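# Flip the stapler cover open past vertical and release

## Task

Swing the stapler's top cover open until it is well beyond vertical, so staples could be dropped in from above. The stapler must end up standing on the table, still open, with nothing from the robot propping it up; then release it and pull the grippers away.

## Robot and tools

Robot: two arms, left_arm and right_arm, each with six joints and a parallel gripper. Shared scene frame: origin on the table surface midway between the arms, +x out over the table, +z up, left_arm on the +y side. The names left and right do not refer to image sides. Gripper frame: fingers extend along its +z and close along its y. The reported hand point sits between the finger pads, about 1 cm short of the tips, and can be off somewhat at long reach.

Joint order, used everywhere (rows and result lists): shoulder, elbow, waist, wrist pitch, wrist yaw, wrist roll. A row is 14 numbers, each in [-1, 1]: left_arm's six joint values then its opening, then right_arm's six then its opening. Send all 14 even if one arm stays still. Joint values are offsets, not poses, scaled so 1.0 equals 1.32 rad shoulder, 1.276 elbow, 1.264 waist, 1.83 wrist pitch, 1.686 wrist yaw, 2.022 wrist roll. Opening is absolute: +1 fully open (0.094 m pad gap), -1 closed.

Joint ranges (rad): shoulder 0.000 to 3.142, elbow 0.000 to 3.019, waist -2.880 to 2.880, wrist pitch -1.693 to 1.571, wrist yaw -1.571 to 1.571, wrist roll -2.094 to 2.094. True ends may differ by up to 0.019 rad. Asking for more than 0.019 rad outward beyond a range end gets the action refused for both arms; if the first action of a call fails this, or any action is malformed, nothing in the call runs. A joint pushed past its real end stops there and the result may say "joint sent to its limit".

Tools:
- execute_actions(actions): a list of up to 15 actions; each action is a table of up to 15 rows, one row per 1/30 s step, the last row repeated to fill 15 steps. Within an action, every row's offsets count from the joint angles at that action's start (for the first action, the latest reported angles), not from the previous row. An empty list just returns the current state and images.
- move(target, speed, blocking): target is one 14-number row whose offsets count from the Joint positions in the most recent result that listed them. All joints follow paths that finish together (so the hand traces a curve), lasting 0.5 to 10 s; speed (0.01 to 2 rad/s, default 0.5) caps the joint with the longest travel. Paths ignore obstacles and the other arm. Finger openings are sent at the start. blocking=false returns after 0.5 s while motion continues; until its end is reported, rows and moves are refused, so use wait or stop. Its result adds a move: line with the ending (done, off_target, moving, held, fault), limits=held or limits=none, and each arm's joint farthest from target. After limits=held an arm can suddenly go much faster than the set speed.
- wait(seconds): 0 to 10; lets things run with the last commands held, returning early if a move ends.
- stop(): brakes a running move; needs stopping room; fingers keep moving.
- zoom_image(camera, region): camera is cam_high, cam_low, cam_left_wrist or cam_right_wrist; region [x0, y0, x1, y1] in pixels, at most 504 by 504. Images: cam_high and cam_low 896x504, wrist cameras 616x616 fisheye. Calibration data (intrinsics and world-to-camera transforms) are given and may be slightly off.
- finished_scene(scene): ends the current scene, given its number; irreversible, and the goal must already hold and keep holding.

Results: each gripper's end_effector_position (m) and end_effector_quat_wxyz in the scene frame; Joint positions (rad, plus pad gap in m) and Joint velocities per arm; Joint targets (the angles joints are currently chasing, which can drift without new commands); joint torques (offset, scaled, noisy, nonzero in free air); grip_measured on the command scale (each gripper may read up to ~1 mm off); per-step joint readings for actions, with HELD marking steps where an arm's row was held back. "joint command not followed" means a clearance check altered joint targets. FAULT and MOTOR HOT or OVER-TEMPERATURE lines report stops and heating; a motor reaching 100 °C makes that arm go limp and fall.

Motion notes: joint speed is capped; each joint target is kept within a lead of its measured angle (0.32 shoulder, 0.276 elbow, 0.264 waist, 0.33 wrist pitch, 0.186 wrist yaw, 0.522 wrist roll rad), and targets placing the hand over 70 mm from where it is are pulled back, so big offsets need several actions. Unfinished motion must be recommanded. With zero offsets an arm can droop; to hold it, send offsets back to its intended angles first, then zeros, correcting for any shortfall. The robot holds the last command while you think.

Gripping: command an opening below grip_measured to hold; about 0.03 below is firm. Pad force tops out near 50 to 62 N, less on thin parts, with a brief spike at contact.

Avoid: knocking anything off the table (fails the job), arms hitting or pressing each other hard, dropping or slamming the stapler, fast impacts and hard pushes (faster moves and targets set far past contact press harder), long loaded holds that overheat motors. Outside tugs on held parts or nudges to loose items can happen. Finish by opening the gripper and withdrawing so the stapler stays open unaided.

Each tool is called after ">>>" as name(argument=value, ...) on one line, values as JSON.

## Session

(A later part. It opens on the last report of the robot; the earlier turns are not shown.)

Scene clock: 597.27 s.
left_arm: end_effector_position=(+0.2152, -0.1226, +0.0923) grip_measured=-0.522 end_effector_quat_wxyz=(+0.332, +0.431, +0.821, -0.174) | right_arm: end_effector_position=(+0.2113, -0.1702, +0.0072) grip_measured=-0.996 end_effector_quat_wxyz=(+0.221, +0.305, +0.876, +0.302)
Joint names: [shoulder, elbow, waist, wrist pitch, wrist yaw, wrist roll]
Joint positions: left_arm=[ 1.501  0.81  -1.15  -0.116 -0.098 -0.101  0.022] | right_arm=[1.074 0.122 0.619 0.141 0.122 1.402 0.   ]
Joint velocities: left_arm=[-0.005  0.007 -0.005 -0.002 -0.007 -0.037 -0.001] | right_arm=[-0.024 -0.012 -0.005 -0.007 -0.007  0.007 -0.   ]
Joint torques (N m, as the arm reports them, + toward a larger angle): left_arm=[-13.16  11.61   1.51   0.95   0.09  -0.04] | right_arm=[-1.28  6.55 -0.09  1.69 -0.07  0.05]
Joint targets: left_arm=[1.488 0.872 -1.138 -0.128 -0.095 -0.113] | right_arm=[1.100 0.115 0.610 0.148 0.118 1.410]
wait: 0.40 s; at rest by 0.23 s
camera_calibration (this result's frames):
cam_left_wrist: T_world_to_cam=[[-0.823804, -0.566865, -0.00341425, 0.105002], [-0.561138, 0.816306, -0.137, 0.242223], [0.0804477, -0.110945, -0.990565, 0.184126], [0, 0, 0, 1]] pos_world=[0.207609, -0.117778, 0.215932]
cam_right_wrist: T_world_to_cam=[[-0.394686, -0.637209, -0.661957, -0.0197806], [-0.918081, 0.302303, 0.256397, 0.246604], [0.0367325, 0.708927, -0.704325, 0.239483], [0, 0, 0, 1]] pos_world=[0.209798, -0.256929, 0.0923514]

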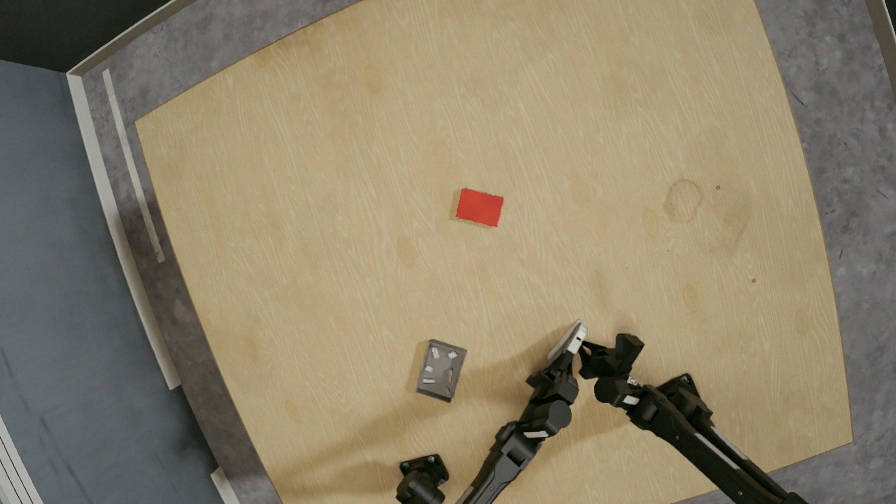

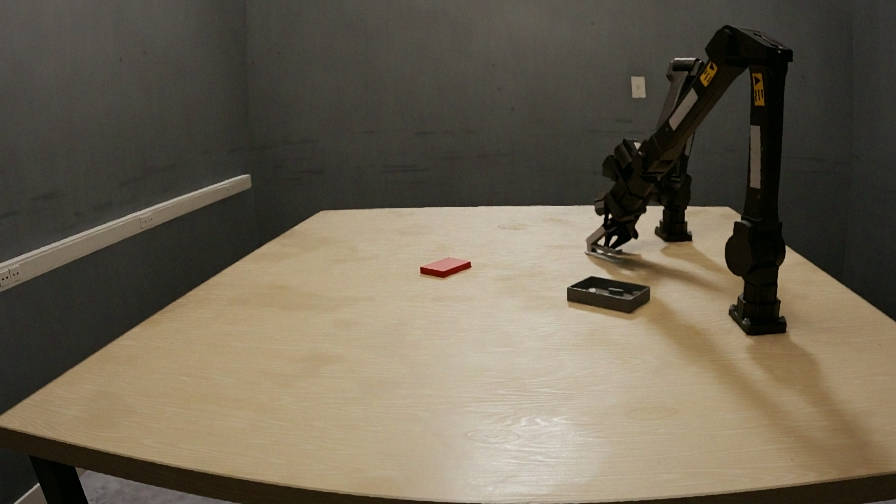

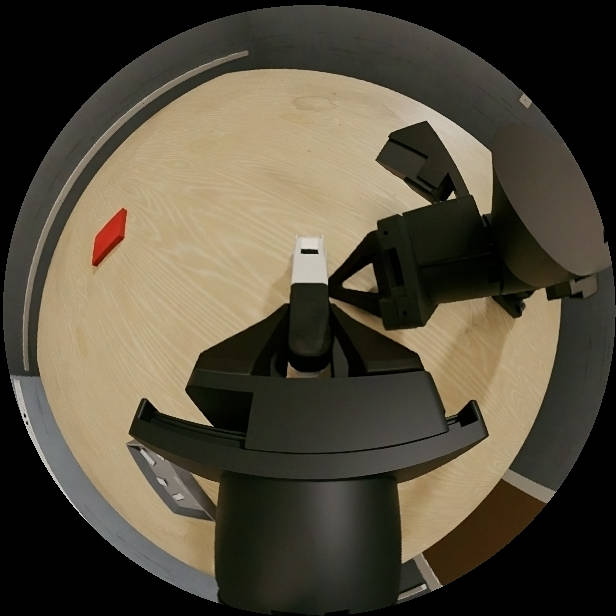

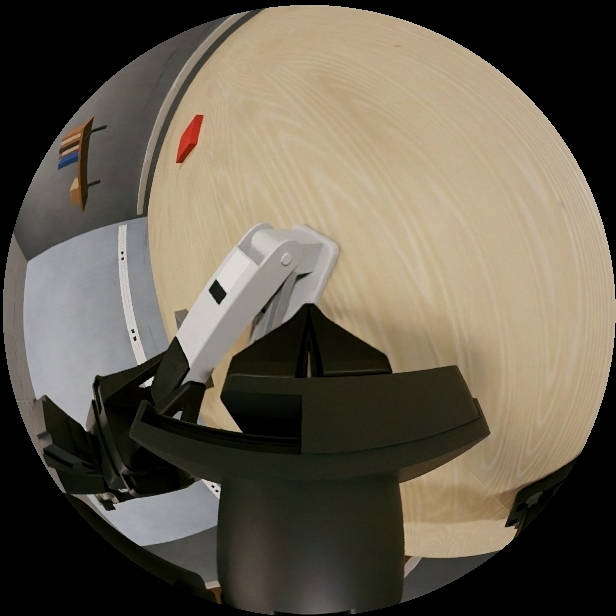

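>>> execute_actions(actions=[[[0.0091,0.0541,0.0063,-0.0066,0.0018,-0.0059,-0.55,-0.0219,0.0209,0,-0.0140,0,0,-1],[0.0091,0.0541,0.0063,-0.0066,0.0018,-0.0059,-0.55,-0.0340,0.0221,0,-0.0235,0,0,-1],[0.0091,0.0541,0.0063,-0.0066,0.0018,-0.0059,-0.55,-0.0462,0.0234,0,-0.0331,0,0,-1],[0.0091,0.0541,0.0063,-0.0066,0.0018,-0.0059,-0.55,-0.0583,0.0246,0,-0.0426,0,0,-1],[0.0091,0.0541,0.0063,-0.0066,0.0018,-0.0059,-0.55,-0.0704,0.0259,0,-0.0522,0,0,-1],[0.0091,0.0541,0.0063,-0.0066,0.0018,-0.0059,-0.55,-0.0825,0.0271,0,-0.0618,0,0,-1],[0.0091,0.0541,0.0063,-0.0066,0.0018,-0.0059,-0.55,-0.0946,0.0284,0,-0.0713,0,0,-1],[0.0091,0.0541,0.0063,-0.0066,0.0018,-0.0059,-0.55,-0.1068,0.0296,0,-0.0809,0,0,-1],[0.0091,0.0541,0.0063,-0.0066,0.0018,-0.0059,-0.55,-0.1189,0.0309,0,-0.0904,0,0,-1],[0.0091,0.0541,0.0063,-0.0066,0.0018,-0.0059,-0.55,-0.1310,0.0321,0,-0.1000,0,0,-1],[0.0091,0.0541,0.0063,-0.0066,0.0018,-0.0059,-0.55,-0.1384,0.0358,0,-0.1183,0,0,-1],[0.0091,0.0541,0.0063,-0.0066,0.0018,-0.0059,-0.55,-0.1456,0.0395,0,-0.1366,0,0,-1],[0.0091,0.0541,0.0063,-0.0066,0.0018,-0.0059,-0.55,-0.1529,0.0432,0,-0.1549,0,0,-1],[0.0091,0.0541,0.0063,-0.0066,0.0018,-0.0059,-0.55,-0.1601,0.0469,0,-0.1732,0,0,-1],[0.0091,0.0541,0.0063,-0.0066,0.0018,-0.0059,-0.55,-0.1674,0.0506,0,-0.1916,0,0,-1]],[[0.003,0.047,0.0063,-0.005,0.0015,-0.005,-0.55,-0.0316,0.0307,0,-0.0593,0,0,-1],[0.003,0.047,0.0063,-0.005,0.0015,-0.005,-0.55,-0.0388,0.0344,0,-0.0776,0,0,-1],[0.003,0.047,0.0063,-0.005,0.0015,-0.005,-0.55,-0.0461,0.0381,0,-0.0959,0,0,-1],[0.003,0.047,0.0063,-0.005,0.0015,-0.005,-0.55,-0.0533,0.0418,0,-0.1142,0,0,-1],[0.003,0.047,0.0063,-0.005,0.0015,-0.005,-0.55,-0.0606,0.0455,0,-0.1326,0,0,-1],[0.003,0.047,0.0063,-0.005,0.0015,-0.005,-0.55,-0.0678,0.0491,0,-0.1509,0,0,-1],[0.003,0.047,0.0063,-0.005,0.0015,-0.005,-0.55,-0.0751,0.0528,0,-0.1692,0,0,-1],[0.003,0.047,0.0063,-0.005,0.0015,-0.005,-0.55,-0.0823,0.0565,0,-0.1875,0,0,-1],[0.003,0.047,0.0063,-0.005,0.0015,-0.005,-0.55,-0.0896,0.0602,0,-0.2058,0,0,-1],[0.003,0.047,0.0063,-0.005,0.0015,-0.005,-0.55,-0.0968,0.0639,0,-0.2241,0,0,-1],[0.003,0.047,0.0063,-0.005,0.0015,-0.005,-0.55,-0.1041,0.0676,0,-0.2424,0,0,-1],[0.003,0.047,0.0063,-0.005,0.0015,-0.005,-0.55,-0.1113,0.0713,0,-0.2607,0,0,-1],[0.003,0.047,0.0063,-0.005,0.0015,-0.005,-0.55,-0.1186,0.0750,0,-0.2790,0,0,-1],[0.003,0.047,0.0063,-0.005,0.0015,-0.005,-0.55,-0.1258,0.0787,0,-0.2973,0,0,-1],[0.003,0.047,0.0063,-0.005,0.0015,-0.005,-0.55,-0.1331,0.0824,0,-0.3157,0,0,-1]],[[0.0042,0.0560,0.0099,-0.0151,0.0026,-0.0061,-0.55,-0.0316,0.0307,0,-0.0593,0,0,-1],[0.0054,0.0626,0.0104,-0.0236,0.0033,-0.0062,-0.55,-0.0388,0.0344,0,-0.0776,0,0,-1],[0.0065,0.0691,0.0108,-0.0320,0.0041,-0.0064,-0.55,-0.0461,0.0381,0,-0.0959,0,0,-1],[0.0077,0.0757,0.0112,-0.0405,0.0048,-0.0065,-0.55,-0.0533,0.0418,0,-0.1142,0,0,-1],[0.0089,0.0823,0.0117,-0.0490,0.0056,-0.0067,-0.55,-0.0606,0.0455,0,-0.1326,0,0,-1],[0.0101,0.0889,0.0121,-0.0575,0.0063,-0.0068,-0.55,-0.0678,0.0491,0,-0.1509,0,0,-1],[0.0113,0.0955,0.0125,-0.0660,0.0071,-0.0070,-0.55,-0.0751,0.0528,0,-0.1692,0,0,-1],[0.0124,0.1020,0.0129,-0.0744,0.0078,-0.0071,-0.55,-0.0823,0.0565,0,-0.1875,0,0,-1],[0.0136,0.1086,0.0134,-0.0829,0.0086,-0.0073,-0.55,-0.0896,0.0602,0,-0.2058,0,0,-1],[0.0148,0.1152,0.0138,-0.0914,0.0093,-0.0074,-0.55,-0.0968,0.0639,0,-0.2241,0,0,-1],[0.0160,0.1218,0.0142,-0.0999,0.0101,-0.0076,-0.55,-0.1041,0.0676,0,-0.2424,0,0,-1],[0.0172,0.1284,0.0147,-0.1084,0.0108,-0.0077,-0.55,-0.1113,0.0713,0,-0.2607,0,0,-1],[0.0183,0.1349,0.0151,-0.1168,0.0116,-0.0079,-0.55,-0.1186,0.0750,0,-0.2790,0,0,-1],[0.0195,0.1415,0.0155,-0.1253,0.0123,-0.0080,-0.55,-0.1258,0.0787,0,-0.2973,0,0,-1],[0.0207,0.1481,0.0159,-0.1338,0.0131,-0.0081,-0.55,-0.1331,0.0824,0,-0.3157,0,0,-1]],[[0.0073,0.0724,0.0109,-0.0335,0.0042,-0.0063,-0.55,-0.0243,0.0270,0,-0.0410,0,0,-1],[0.0105,0.0814,0.0115,-0.0435,0.0051,-0.0065,-0.55,-0.0243,0.0270,0,-0.0410,0,0,-1],[0.0136,0.0904,0.0120,-0.0534,0.0060,-0.0066,-0.55,-0.0243,0.0270,0,-0.0410,0,0,-1],[0.0168,0.0994,0.0125,-0.0633,0.0069,-0.0067,-0.55,-0.0243,0.0270,0,-0.0410,0,0,-1],[0.0199,0.1084,0.0131,-0.0733,0.0079,-0.0069,-0.55,-0.0243,0.0270,0,-0.0410,0,0,-1],[0.0230,0.1174,0.0136,-0.0832,0.0088,-0.0070,-0.55,-0.0243,0.0270,0,-0.0410,0,0,-1],[0.0262,0.1264,0.0141,-0.0931,0.0097,-0.0071,-0.55,-0.0243,0.0270,0,-0.0410,0,0,-1],[0.0293,0.1354,0.0146,-0.1030,0.0106,-0.0072,-0.55,-0.0243,0.0270,0,-0.0410,0,0,-1],[0.0325,0.1444,0.0152,-0.1130,0.0115,-0.0074,-0.55,-0.0243,0.0270,0,-0.0410,0,0,-1],[0.0356,0.1534,0.0157,-0.1229,0.0124,-0.0075,-0.55,-0.0243,0.0270,0,-0.0410,0,0,-1],[0.0387,0.1624,0.0162,-0.1328,0.0133,-0.0076,-0.55,-0.0243,0.0270,0,-0.0410,0,0,-1],[0.0419,0.1714,0.0168,-0.1428,0.0142,-0.0078,-0.55,-0.0243,0.0270,0,-0.0410,0,0,-1]]])

>>> wait(seconds=0.4)

>>> zoom_image(camera="cam_low", region=[540, 150, 740, 290])

Scene clock: 689.43 s.
left_arm: end_effector_position=(+0.2242, -0.1356, +0.1101) grip_measured=-0.522 end_effector_quat_wxyz=(+0.221, +0.450, +0.857, -0.116) | right_arm: end_effector_position=(+0.0920, -0.2885, +0.0238) grip_measured=-0.996 end_effector_quat_wxyz=(+0.074, +0.307, +0.949, +0.011)
Joint names: [shoulder, elbow, waist, wrist pitch, wrist yaw, wrist roll]
Joint positions: left_arm=[ 1.571  1.069 -1.134 -0.567 -0.06  -0.109  0.022] | right_arm=[ 0.574  0.238  0.619 -1.146  0.122  1.402  0.   ]
Joint velocities: left_arm=[ 0.024  0.061 -0.005 -0.095 -0.022 -0.022 -0.001] | right_arm=[-0.005 -0.002 -0.005  0.002 -0.007 -0.022  0.   ]
Joint torques (N m, as the arm reports them, + toward a larger angle): left_arm=[-13.92  12.36   1.32   0.6    0.06  -0.01] | right_arm=[2.06 9.53 0.64 0.75 0.17 0.03]
Joint targets: left_arm=[1.575 1.138 -1.122 -0.584 -0.057 -0.122] | right_arm=[0.582 0.237 0.619 -1.137 0.122 1.402]
Step readings (joint positions; steps 1 to 15: 1st action; 16 to 30: 2nd action; 31 to 45: 3rd action; 46 to 60: 4th action):
0: left_arm=[1.501 0.810 -1.150 -0.116 -0.098 -0.101] | right_arm=[1.074 0.122 0.619 0.141 0.122 1.402]
1: left_arm=[1.502 0.810 -1.150 -0.116 -0.098 -0.101] | right_arm=[1.072 0.122 0.619 0.139 0.122 1.402]
2: left_arm=[1.502 0.811 -1.150 -0.117 -0.098 -0.101] | right_arm=[1.066 0.122 0.619 0.131 0.122 1.402]
4: left_arm=[1.502 0.812 -1.150 -0.119 -0.098 -0.101] | right_arm=[1.045 0.122 0.619 0.103 0.122 1.402]
8: left_arm=[1.502 0.812 -1.150 -0.119 -0.098 -0.101] | right_arm=[0.975 0.122 0.619 0.036 0.122 1.402]
15: left_arm=[1.502 0.812 -1.150 -0.119 -0.098 -0.101] | right_arm=[0.875 0.136 0.619 -0.135 0.122 1.402]
16: left_arm=[1.502 0.812 -1.150 -0.119 -0.098 -0.101] | right_arm=[0.866 0.140 0.619 -0.167 0.122 1.402]
17: left_arm=[1.502 0.812 -1.150 -0.119 -0.098 -0.101] | right_arm=[0.856 0.142 0.619 -0.199 0.122 1.402]
19: left_arm=[1.502 0.812 -1.150 -0.119 -0.098 -0.101] | right_arm=[0.834 0.143 0.619 -0.266 0.122 1.402]
23: left_arm=[1.502 0.812 -1.150 -0.119 -0.098 -0.101] | right_arm=[0.794 0.151 0.619 -0.402 0.122 1.402]
30: left_arm=[1.502 0.812 -1.150 -0.119 -0.098 -0.101] | right_arm=[0.728 0.187 0.619 -0.636 0.122 1.402]
31: left_arm=[1.502 0.813 -1.150 -0.122 -0.098 -0.102] | right_arm=[0.718 0.191 0.619 -0.668 0.122 1.402]
32: left_arm=[1.502 0.816 -1.150 -0.129 -0.097 -0.102] | right_arm=[0.707 0.193 0.619 -0.700 0.122 1.402]
34: left_arm=[1.503 0.829 -1.149 -0.154 -0.095 -0.102] | right_arm=[0.685 0.194 0.619 -0.767 0.122 1.402]
38: left_arm=[1.507 0.860 -1.147 -0.215 -0.090 -0.104] | right_arm=[0.648 0.199 0.619 -0.904 0.122 1.402]
45: left_arm=[1.520 0.919 -1.143 -0.323 -0.081 -0.106] | right_arm=[0.582 0.237 0.619 -1.137 0.122 1.402]
46: left_arm=[1.522 0.928 -1.142 -0.339 -0.079 -0.106] | right_arm=[0.575 0.239 0.619 -1.154 0.122 1.402] HELD right_arm
47: left_arm=[1.524 0.937 -1.141 -0.355 -0.077 -0.106] | right_arm=[0.573 0.238 0.619 -1.151 0.122 1.402] HELD right_arm
49: left_arm=[1.530 0.958 -1.140 -0.391 -0.074 -0.107] | right_arm=[0.574 0.238 0.619 -1.149 0.122 1.402] HELD right_arm
53: left_arm=[1.545 1.003 -1.138 -0.465 -0.068 -0.108] | right_arm=[0.574 0.238 0.619 -1.146 0.122 1.402] HELD right_arm
60: Joint positions above HELD right_arm
HELD right_arm: steps 46 to 60.
joint command not followed: on one or more control steps a check withheld the commanded joint targets of the right arm, and it was not sent them on those steps. On the call's last step the targets were still withheld.
cause: the commanded joint targets would bring two parts of the arm too close to each other (its shoulder (the part past the waist) and its gripper housing, with the joints along the arm from the shoulder to the wrist roll between them); next, command targets that bring no two parts of the arm closer together.
camera_calibration (this result's frames):
cam_left_wrist: T_world_to_cam=[[-0.824057, -0.566505, -0.0016596, 0.105083], [-0.562184, 0.817402, 0.125709, 0.231751], [-0.0698583, 0.104524, -0.992066, 0.262649], [0, 0, 0, 1]] pos_world=[0.235229, -0.157357, 0.231606]
cam_right_wrist: T_world_to_cam=[[-0.57473, -0.815711, -0.0655867, -0.180308], [-0.737386, 0.48145, 0.47378, 0.198436], [-0.354891, 0.320658, -0.878198, 0.267631], [0, 0, 0, 1]] pos_world=[0.137675, -0.328435, 0.129192]

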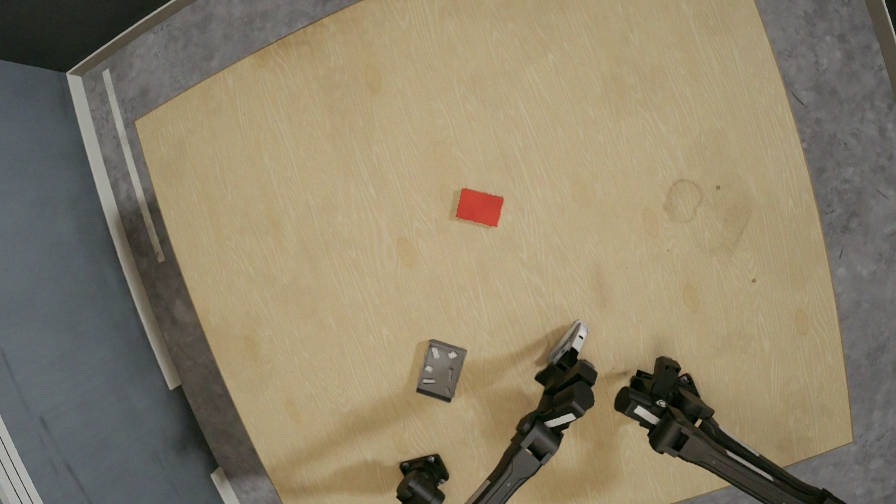

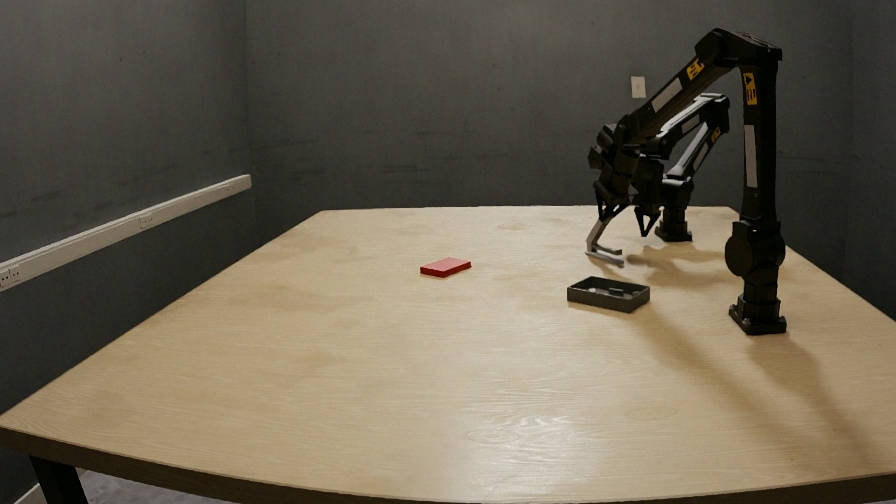

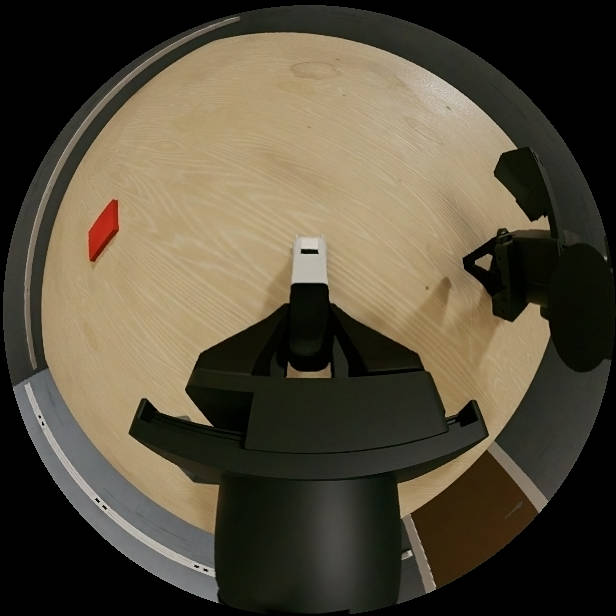

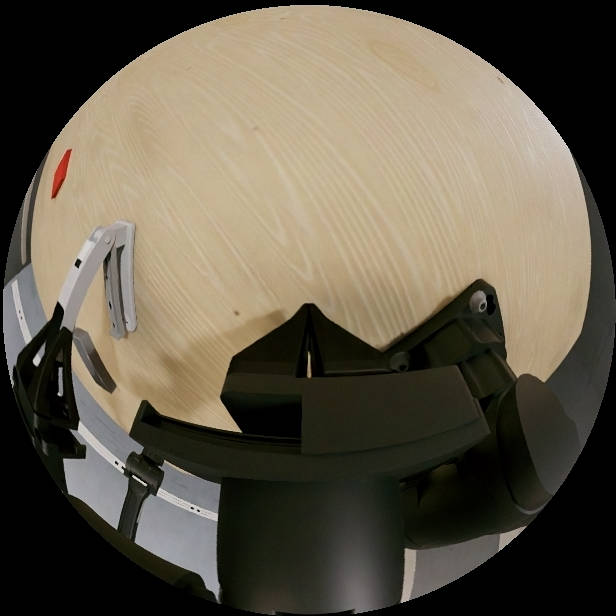

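Scene clock: 689.83 s.
left_arm: end_effector_position=(+0.2242, -0.1355, +0.1101) grip_measured=-0.522 end_effector_quat_wxyz=(+0.220, +0.450, +0.858, -0.116) | right_arm: end_effector_position=(+0.0920, -0.2885, +0.0238) grip_measured=-0.996 end_effector_quat_wxyz=(+0.074, +0.307, +0.949, +0.011)
Joint names: [shoulder, elbow, waist, wrist pitch, wrist yaw, wrist roll]
Joint positions: left_arm=[ 1.572  1.071 -1.134 -0.57  -0.06  -0.109  0.022] | right_arm=[ 0.574  0.238  0.619 -1.146  0.122  1.402  0.   ]
Joint velocities: left_arm=[ 0.005 -0.012 -0.005  0.002 -0.007  0.007  0.   ] | right_arm=[ 0.005 -0.007  0.005 -0.007  0.022  0.037  0.   ]
Joint torques (N m, as the arm reports them, + toward a larger angle): left_arm=[-13.69  12.51   1.48   0.61   0.09  -0.05] | right_arm=[2.08 9.58 0.62 0.75 0.17 0.02]
Joint targets: left_arm=[1.575 1.138 -1.122 -0.584 -0.057 -0.122] | right_arm=[0.582 0.237 0.619 -1.137 0.122 1.402]
wait: 0.40 s; at rest by 0.20 s
camera_calibration (this result's frames):
cam_left_wrist: T_world_to_cam=[[-0.824059, -0.566501, -0.00193924, 0.105123], [-0.56205, 0.817145, 0.127962, 0.231383], [-0.0709063, 0.106539, -0.991777, 0.263052], [0, 0, 0, 1]] pos_world=[0.235328, -0.157546, 0.231484]
cam_right_wrist: T_world_to_cam=[[-0.57473, -0.815711, -0.0655867, -0.180308], [-0.737386, 0.48145, 0.47378, 0.198436], [-0.354891, 0.320658, -0.878198, 0.267631], [0, 0, 0, 1]] pos_world=[0.137675, -0.328435, 0.129192]

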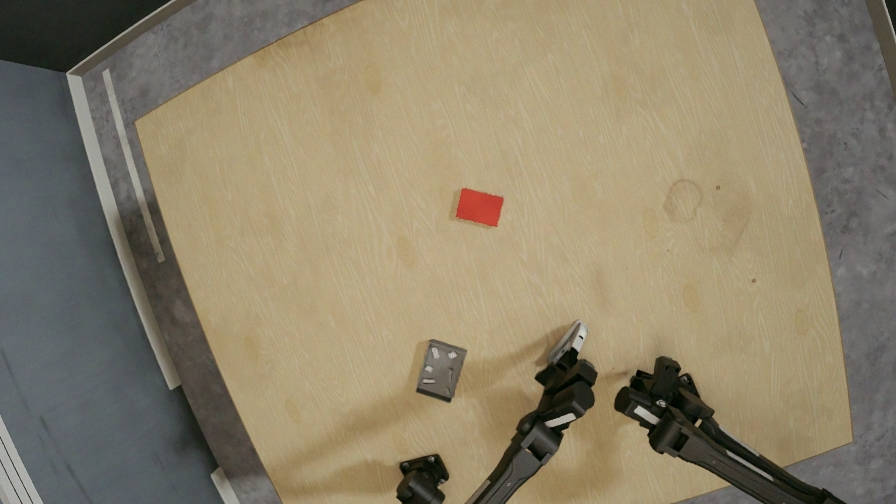

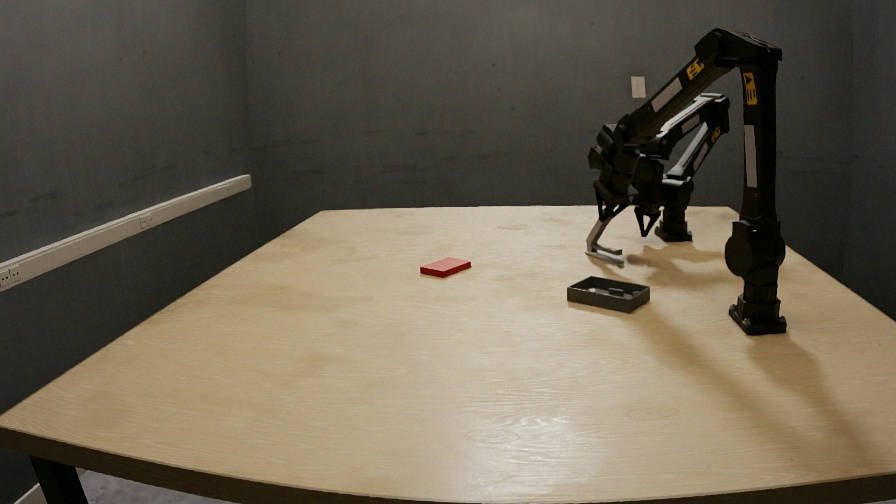

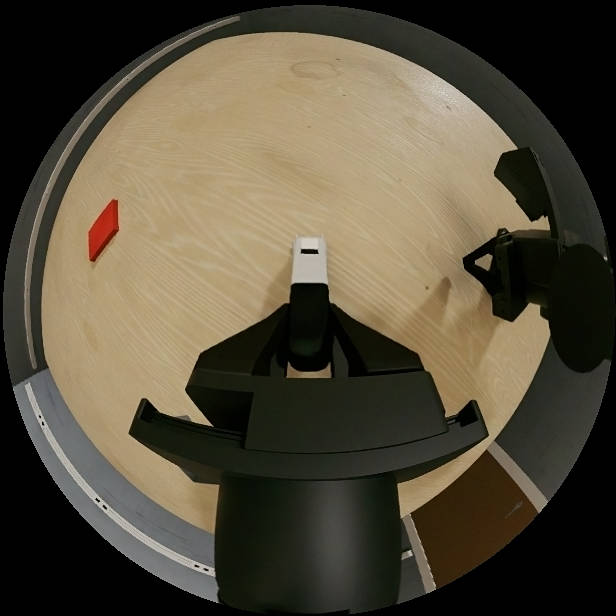

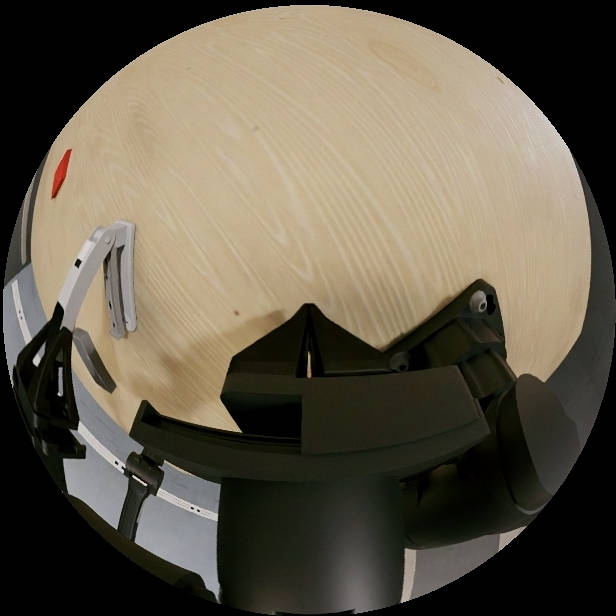

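Region (540, 150, 740, 290) of cam_low's 896x504 image, scaled by 2.520, with more detail than that image has; it fills the top 353 rows of this view, and the rest is white.

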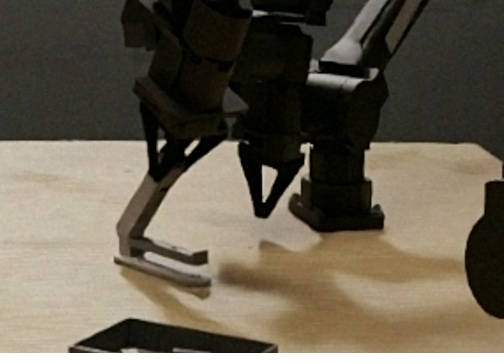

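>>> zoom_image(camera="cam_right_wrist", region=[30, 200, 190, 360])

>>> zoom_image(camera="cam_low", region=[570, 200, 650, 280])

Region (30, 200, 190, 360) of cam_right_wrist's 616x616 image, scaled by 3.150, with more detail than that image has.

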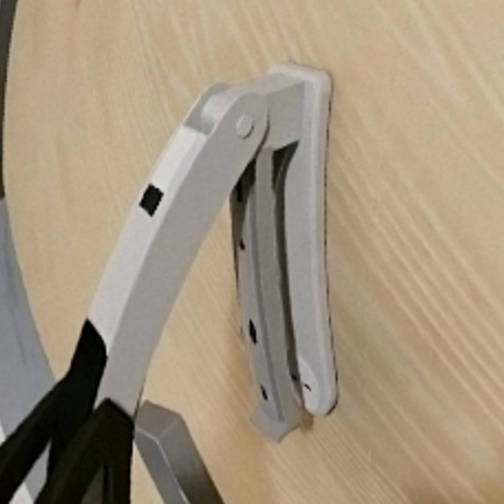

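Region (570, 200, 650, 280) of cam_low's 896x504 image, scaled by 6.300, with more detail than that image has.

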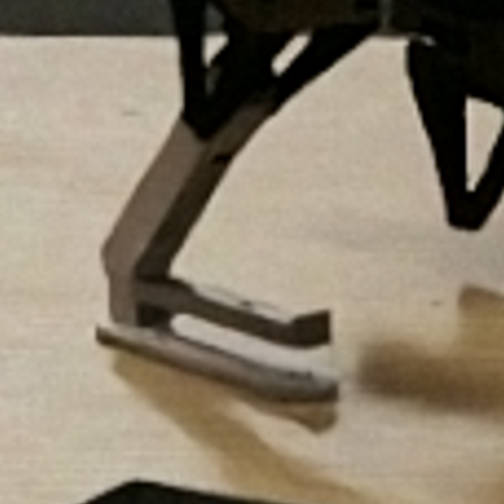

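>>> execute_actions(actions=[[[0.0111,0.0643,0.0100,-0.0191,0.0027,-0.004,-0.55,0,0,0,0.003,0,0,-1],[0.0163,0.0761,0.0106,-0.0305,0.0037,-0.004,-0.55,0,0,0,0.003,0,0,-1],[0.0214,0.0879,0.0112,-0.0420,0.0046,-0.004,-0.55,0,0,0,0.003,0,0,-1],[0.0266,0.0997,0.0117,-0.0535,0.0056,-0.004,-0.55,0,0,0,0.003,0,0,-1],[0.0318,0.1115,0.0123,-0.0650,0.0065,-0.004,-0.55,0,0,0,0.003,0,0,-1],[0.0370,0.1233,0.0127,-0.0764,0.0074,-0.004,-0.55,0,0,0,0.003,0,0,-1],[0.0421,0.1351,0.0133,-0.0879,0.0084,-0.004,-0.55,0,0,0,0.003,0,0,-1],[0.0473,0.1469,0.0138,-0.0993,0.0093,-0.004,-0.55,0,0,0,0.003,0,0,-1],[0.0525,0.1587,0.0144,-0.1108,0.0103,-0.004,-0.55,0,0,0,0.003,0,0,-1],[0.0582,0.1705,0.0150,-0.1222,0.0112,-0.004,-0.55,0,0,0,0.003,0,0,-1],[0.0649,0.1828,0.0155,-0.1333,0.0122,-0.004,-0.55,0,0,0,0.003,0,0,-1],[0.0714,0.1951,0.0161,-0.1444,0.0132,-0.004,-0.55,0,0,0,0.003,0,0,-1],[0.0778,0.2074,0.0167,-0.1554,0.0142,-0.004,-0.55,0,0,0,0.003,0,0,-1],[0.0842,0.2197,0.0172,-0.1664,0.0151,-0.004,-0.55,0,0,0,0.003,0,0,-1],[0.0907,0.2321,0.0179,-0.1775,0.0161,-0.004,-0.55,0,0,0,0.003,0,0,-1]],[[0.0254,0.0903,0.0112,-0.0386,0.0047,0.0054,-0.55,0,0,0,0.003,0,0,-1],[0.0318,0.1026,0.0118,-0.0497,0.0057,0.0056,-0.55,0,0,0,0.003,0,0,-1],[0.0383,0.1149,0.0123,-0.0607,0.0066,0.0058,-0.55,0,0,0,0.003,0,0,-1],[0.0447,0.1273,0.0130,-0.0718,0.0077,0.0060,-0.55,0,0,0,0.003,0,0,-1],[0.0515,0.1396,0.0135,-0.0828,0.0086,0.0062,-0.55,0,0,0,0.003,0,0,-1],[0.0593,0.1525,0.0141,-0.0936,0.0095,0.0064,-0.55,0,0,0,0.003,0,0,-1],[0.0667,0.1655,0.0146,-0.1044,0.0103,0.0066,-0.55,0,0,0,0.003,0,0,-1],[0.0742,0.1784,0.0151,-0.1152,0.0112,0.0068,-0.55,0,0,0,0.003,0,0,-1],[0.0816,0.1914,0.0156,-0.1260,0.0120,0.0070,-0.55,0,0,0,0.003,0,0,-1],[0.0890,0.2044,0.0161,-0.1368,0.0129,0.0072,-0.55,0,0,0,0.003,0,0,-1],[0.0964,0.2173,0.0166,-0.1475,0.0138,0.0074,-0.55,0,0,0,0.003,0,0,-1],[0.1039,0.2303,0.0172,-0.1584,0.0147,0.0076,-0.55,0,0,0,0.003,0,0,-1],[0.1113,0.2432,0.0176,-0.1691,0.0155,0.0078,-0.55,0,0,0,0.003,0,0,-1],[0.1174,0.2562,0.0182,-0.1799,0.0164,0.0080,-0.55,0,0,0,0.003,0,0,-1],[0.1209,0.2691,0.0187,-0.1907,0.0173,0.0080,-0.55,0,0,0,0.003,0,0,-1]]])

>>> wait(seconds=0.5)

>>> zoom_image(camera="cam_right_wrist", region=[0, 180, 200, 380])

>>> zoom_image(camera="cam_low", region=[550, 180, 650, 280])

Scene clock: 747.37 s.
left_arm: end_effector_position=(+0.2406, -0.1602, +0.1267) grip_measured=-0.522 end_effector_quat_wxyz=(+0.055, +0.463, +0.884, -0.029) | right_arm: end_effector_position=(+0.0920, -0.2885, +0.0238) grip_measured=-0.996 end_effector_quat_wxyz=(+0.074, +0.307, +0.949, +0.011)
Joint names: [shoulder, elbow, waist, wrist pitch, wrist yaw, wrist roll]
Joint positions: left_arm=[ 1.808  1.511 -1.114 -1.15  -0.014 -0.105  0.022] | right_arm=[ 0.574  0.238  0.619 -1.146  0.122  1.402  0.   ]
Joint velocities: left_arm=[ 0.278  0.457  0.024 -0.574  0.051 -0.022 -0.001] | right_arm=[-0.005  0.012 -0.015  0.007 -0.125  0.022  0.   ]
Joint torques (N m, as the arm reports them, + toward a larger angle): left_arm=[-17.82  12.9    0.83   0.34   0.17   0.22] | right_arm=[2.07 9.52 0.65 0.75 0.17 0.02]
Joint targets: left_arm=[1.827 1.611 -1.101 -1.197 -0.008 -0.093] | right_arm=[0.582 0.237 0.619 -1.137 0.122 1.402]
Step readings (joint positions; steps 1 to 15: 1st action; 16 to 30: 2nd action):
0: left_arm=[1.572 1.071 -1.134 -0.570 -0.060 -0.109] | right_arm=[0.574 0.238 0.619 -1.146 0.122 1.402]
1: left_arm=[1.572 1.072 -1.134 -0.574 -0.059 -0.109] | right_arm=[0.574 0.238 0.619 -1.146 0.122 1.402] HELD right_arm
2: left_arm=[1.575 1.079 -1.133 -0.584 -0.059 -0.109] | right_arm=[0.574 0.238 0.619 -1.146 0.122 1.402] HELD right_arm
4: left_arm=[1.585 1.102 -1.132 -0.618 -0.056 -0.109] | right_arm=[0.574 0.238 0.619 -1.146 0.122 1.402] HELD right_arm
8: left_arm=[1.613 1.161 -1.129 -0.702 -0.049 -0.109] | right_arm=[0.574 0.238 0.619 -1.146 0.122 1.402] HELD right_arm
15: left_arm=[1.667 1.268 -1.124 -0.848 -0.038 -0.109] | right_arm=[0.574 0.238 0.619 -1.146 0.122 1.402] HELD right_arm
16: left_arm=[1.676 1.283 -1.123 -0.869 -0.036 -0.109] | right_arm=[0.574 0.238 0.619 -1.146 0.122 1.402] HELD right_arm
17: left_arm=[1.684 1.299 -1.123 -0.890 -0.034 -0.109] | right_arm=[0.574 0.238 0.619 -1.146 0.122 1.402] HELD right_arm
19: left_arm=[1.702 1.331 -1.121 -0.932 -0.031 -0.109] | right_arm=[0.574 0.238 0.619 -1.146 0.122 1.402] HELD right_arm
23: left_arm=[1.739 1.396 -1.119 -1.012 -0.024 -0.108] | right_arm=[0.574 0.238 0.619 -1.146 0.122 1.402] HELD right_arm
30: Joint positions above HELD right_arm
HELD right_arm: steps 1 to 30.
joint command not followed: on one or more control steps a check withheld the commanded joint targets of the right arm, and it was not sent them on those steps. On the call's last step the targets were still withheld.
cause: the commanded joint targets would bring two parts of the arm too close to each other (its shoulder (the part past the waist) and its gripper housing, with the joints along the arm from the shoulder to the wrist roll between them); next, command targets that bring no two parts of the arm closer together.
camera_calibration (this result's frames):
cam_left_wrist: T_world_to_cam=[[-0.823676, -0.567058, -0.00164226, 0.104517], [-0.496391, 0.719623, 0.485529, 0.181908], [-0.274142, 0.400734, -0.874219, 0.364513], [0, 0, 0, 1]] pos_world=[0.276314, -0.21771, 0.230514]
cam_right_wrist: T_world_to_cam=[[-0.57473, -0.815711, -0.0655867, -0.180308], [-0.737386, 0.48145, 0.47378, 0.198436], [-0.354891, 0.320658, -0.878198, 0.267631], [0, 0, 0, 1]] pos_world=[0.137675, -0.328435, 0.129192]

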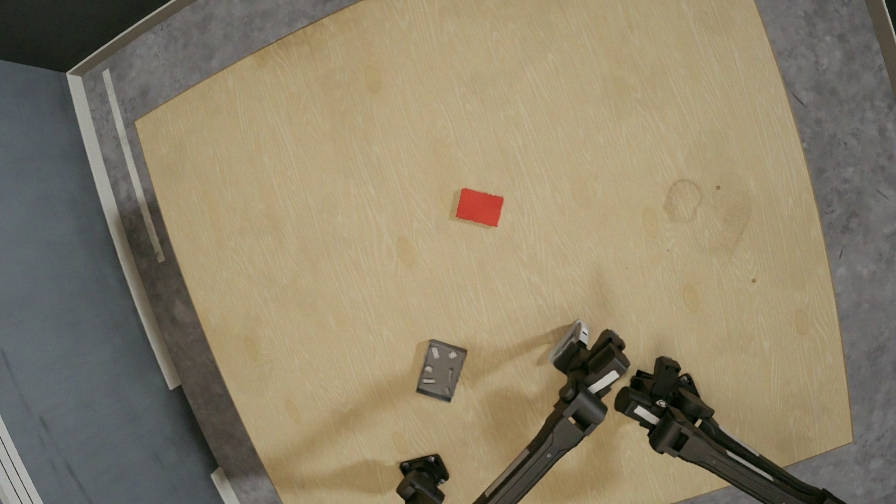

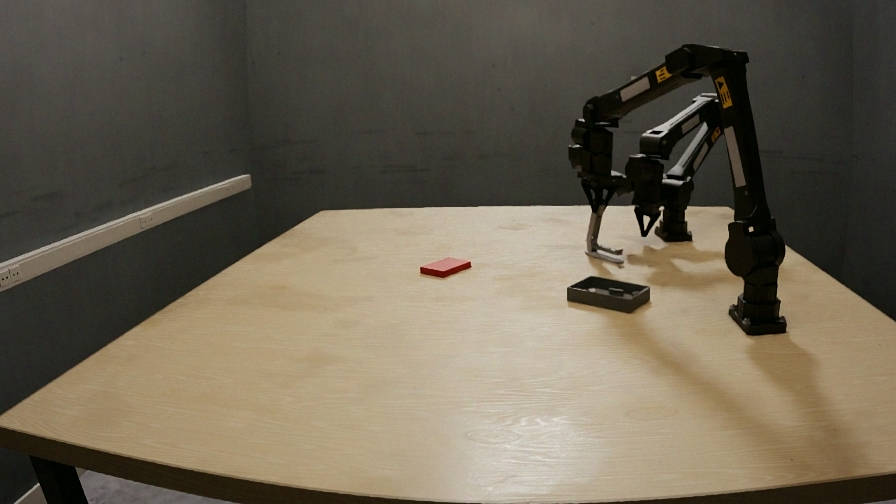

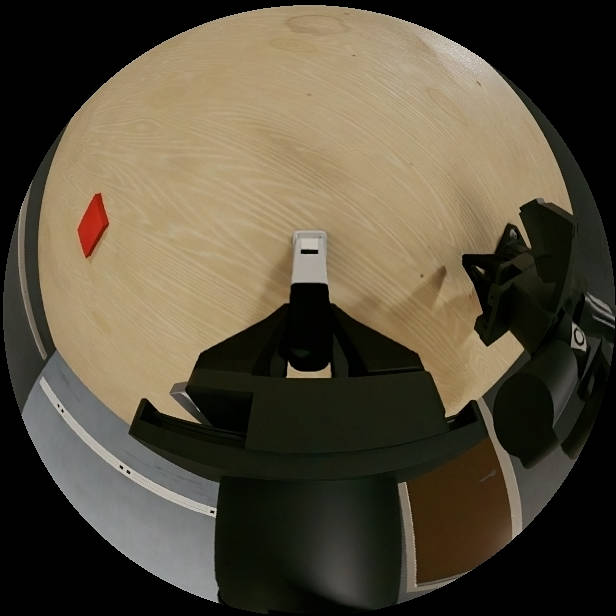

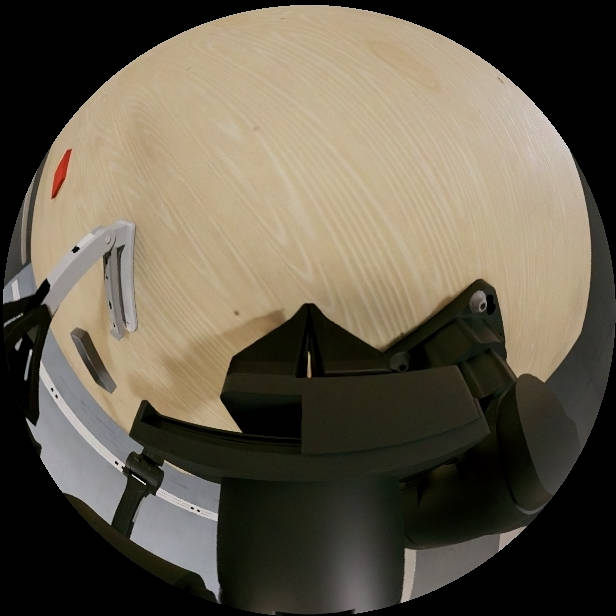

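Scene clock: 747.87 s.
left_arm: end_effector_position=(+0.2416, -0.1616, +0.1275) grip_measured=-0.522 end_effector_quat_wxyz=(+0.045, +0.464, +0.885, -0.023) | right_arm: end_effector_position=(+0.0920, -0.2885, +0.0238) grip_measured=-0.996 end_effector_quat_wxyz=(+0.074, +0.307, +0.949, +0.011)
Joint names: [shoulder, elbow, waist, wrist pitch, wrist yaw, wrist roll]
Joint positions: left_arm=[ 1.826  1.54  -1.113 -1.185 -0.011 -0.104  0.022] | right_arm=[ 0.574  0.238  0.619 -1.146  0.122  1.402  0.   ]
Joint velocities: left_arm=[ 0.005  0.007 -0.005 -0.017 -0.022  0.007 -0.001] | right_arm=[-0.015  0.007  0.005 -0.017  0.037 -0.022  0.001]
Joint torques (N m, as the arm reports them, + toward a larger angle): left_arm=[-18.27  12.92   1.49   0.09   0.12   0.17] | right_arm=[2.05 9.51 0.64 0.74 0.17 0.02]
Joint targets: left_arm=[1.827 1.611 -1.101 -1.197 -0.008 -0.093] | right_arm=[0.582 0.237 0.619 -1.137 0.122 1.402]
wait: 0.50 s; at rest by 0.30 s
camera_calibration (this result's frames):
cam_left_wrist: T_world_to_cam=[[-0.823862, -0.566789, -0.00152267, 0.10461], [-0.489553, 0.710236, 0.505869, 0.177286], [-0.285639, 0.417511, -0.862609, 0.370039], [0, 0, 0, 1]] pos_world=[0.278673, -0.221119, 0.229675]
cam_right_wrist: T_world_to_cam=[[-0.57473, -0.815711, -0.0655867, -0.180308], [-0.737386, 0.48145, 0.47378, 0.198436], [-0.354891, 0.320658, -0.878198, 0.267631], [0, 0, 0, 1]] pos_world=[0.137675, -0.328435, 0.129192]

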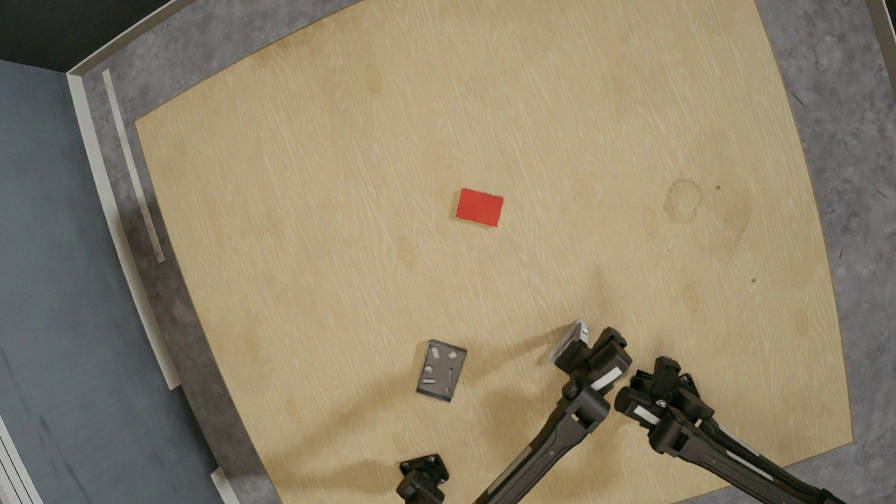

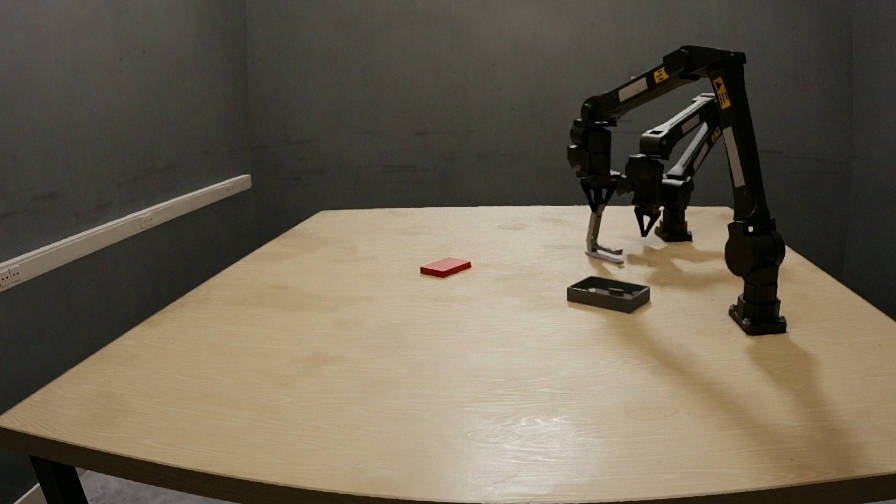

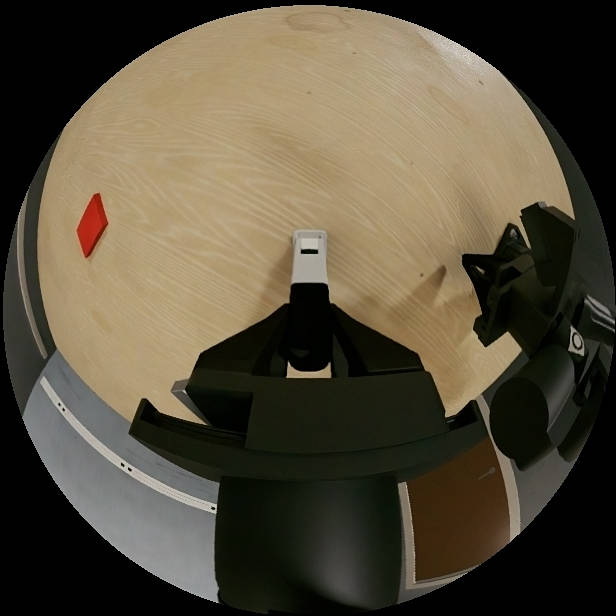

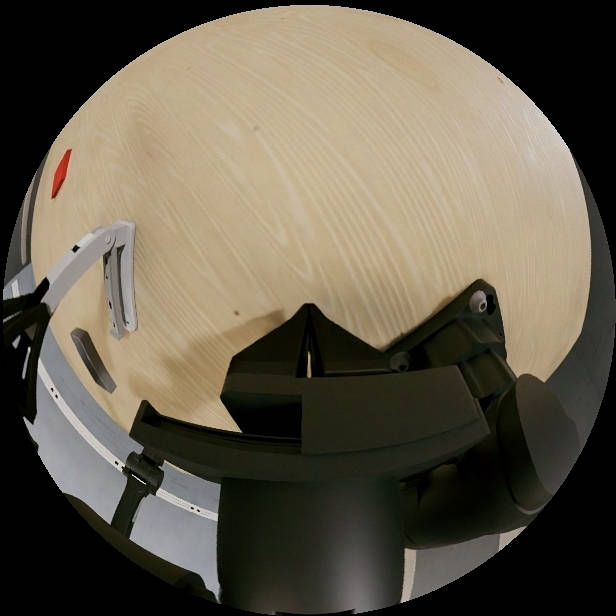

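Region (0, 180, 200, 380) of cam_right_wrist's 616x616 image, scaled by 2.520, with more detail than that image has.

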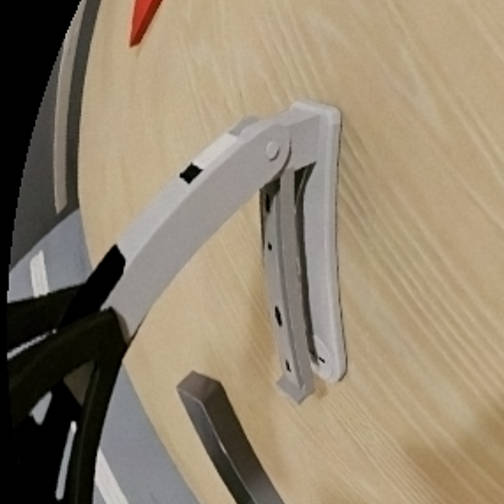

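Region (550, 180, 650, 280) of cam_low's 896x504 image, scaled by 5.040, with more detail than that image has.

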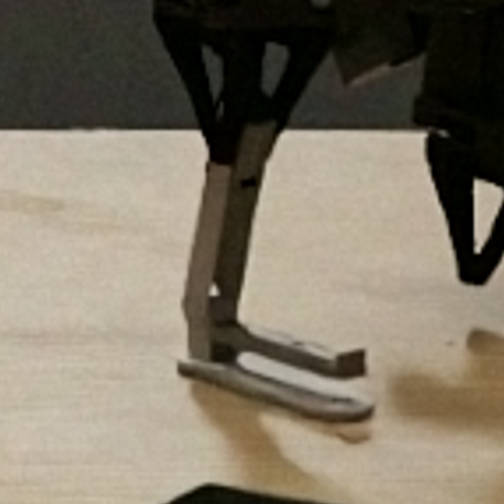

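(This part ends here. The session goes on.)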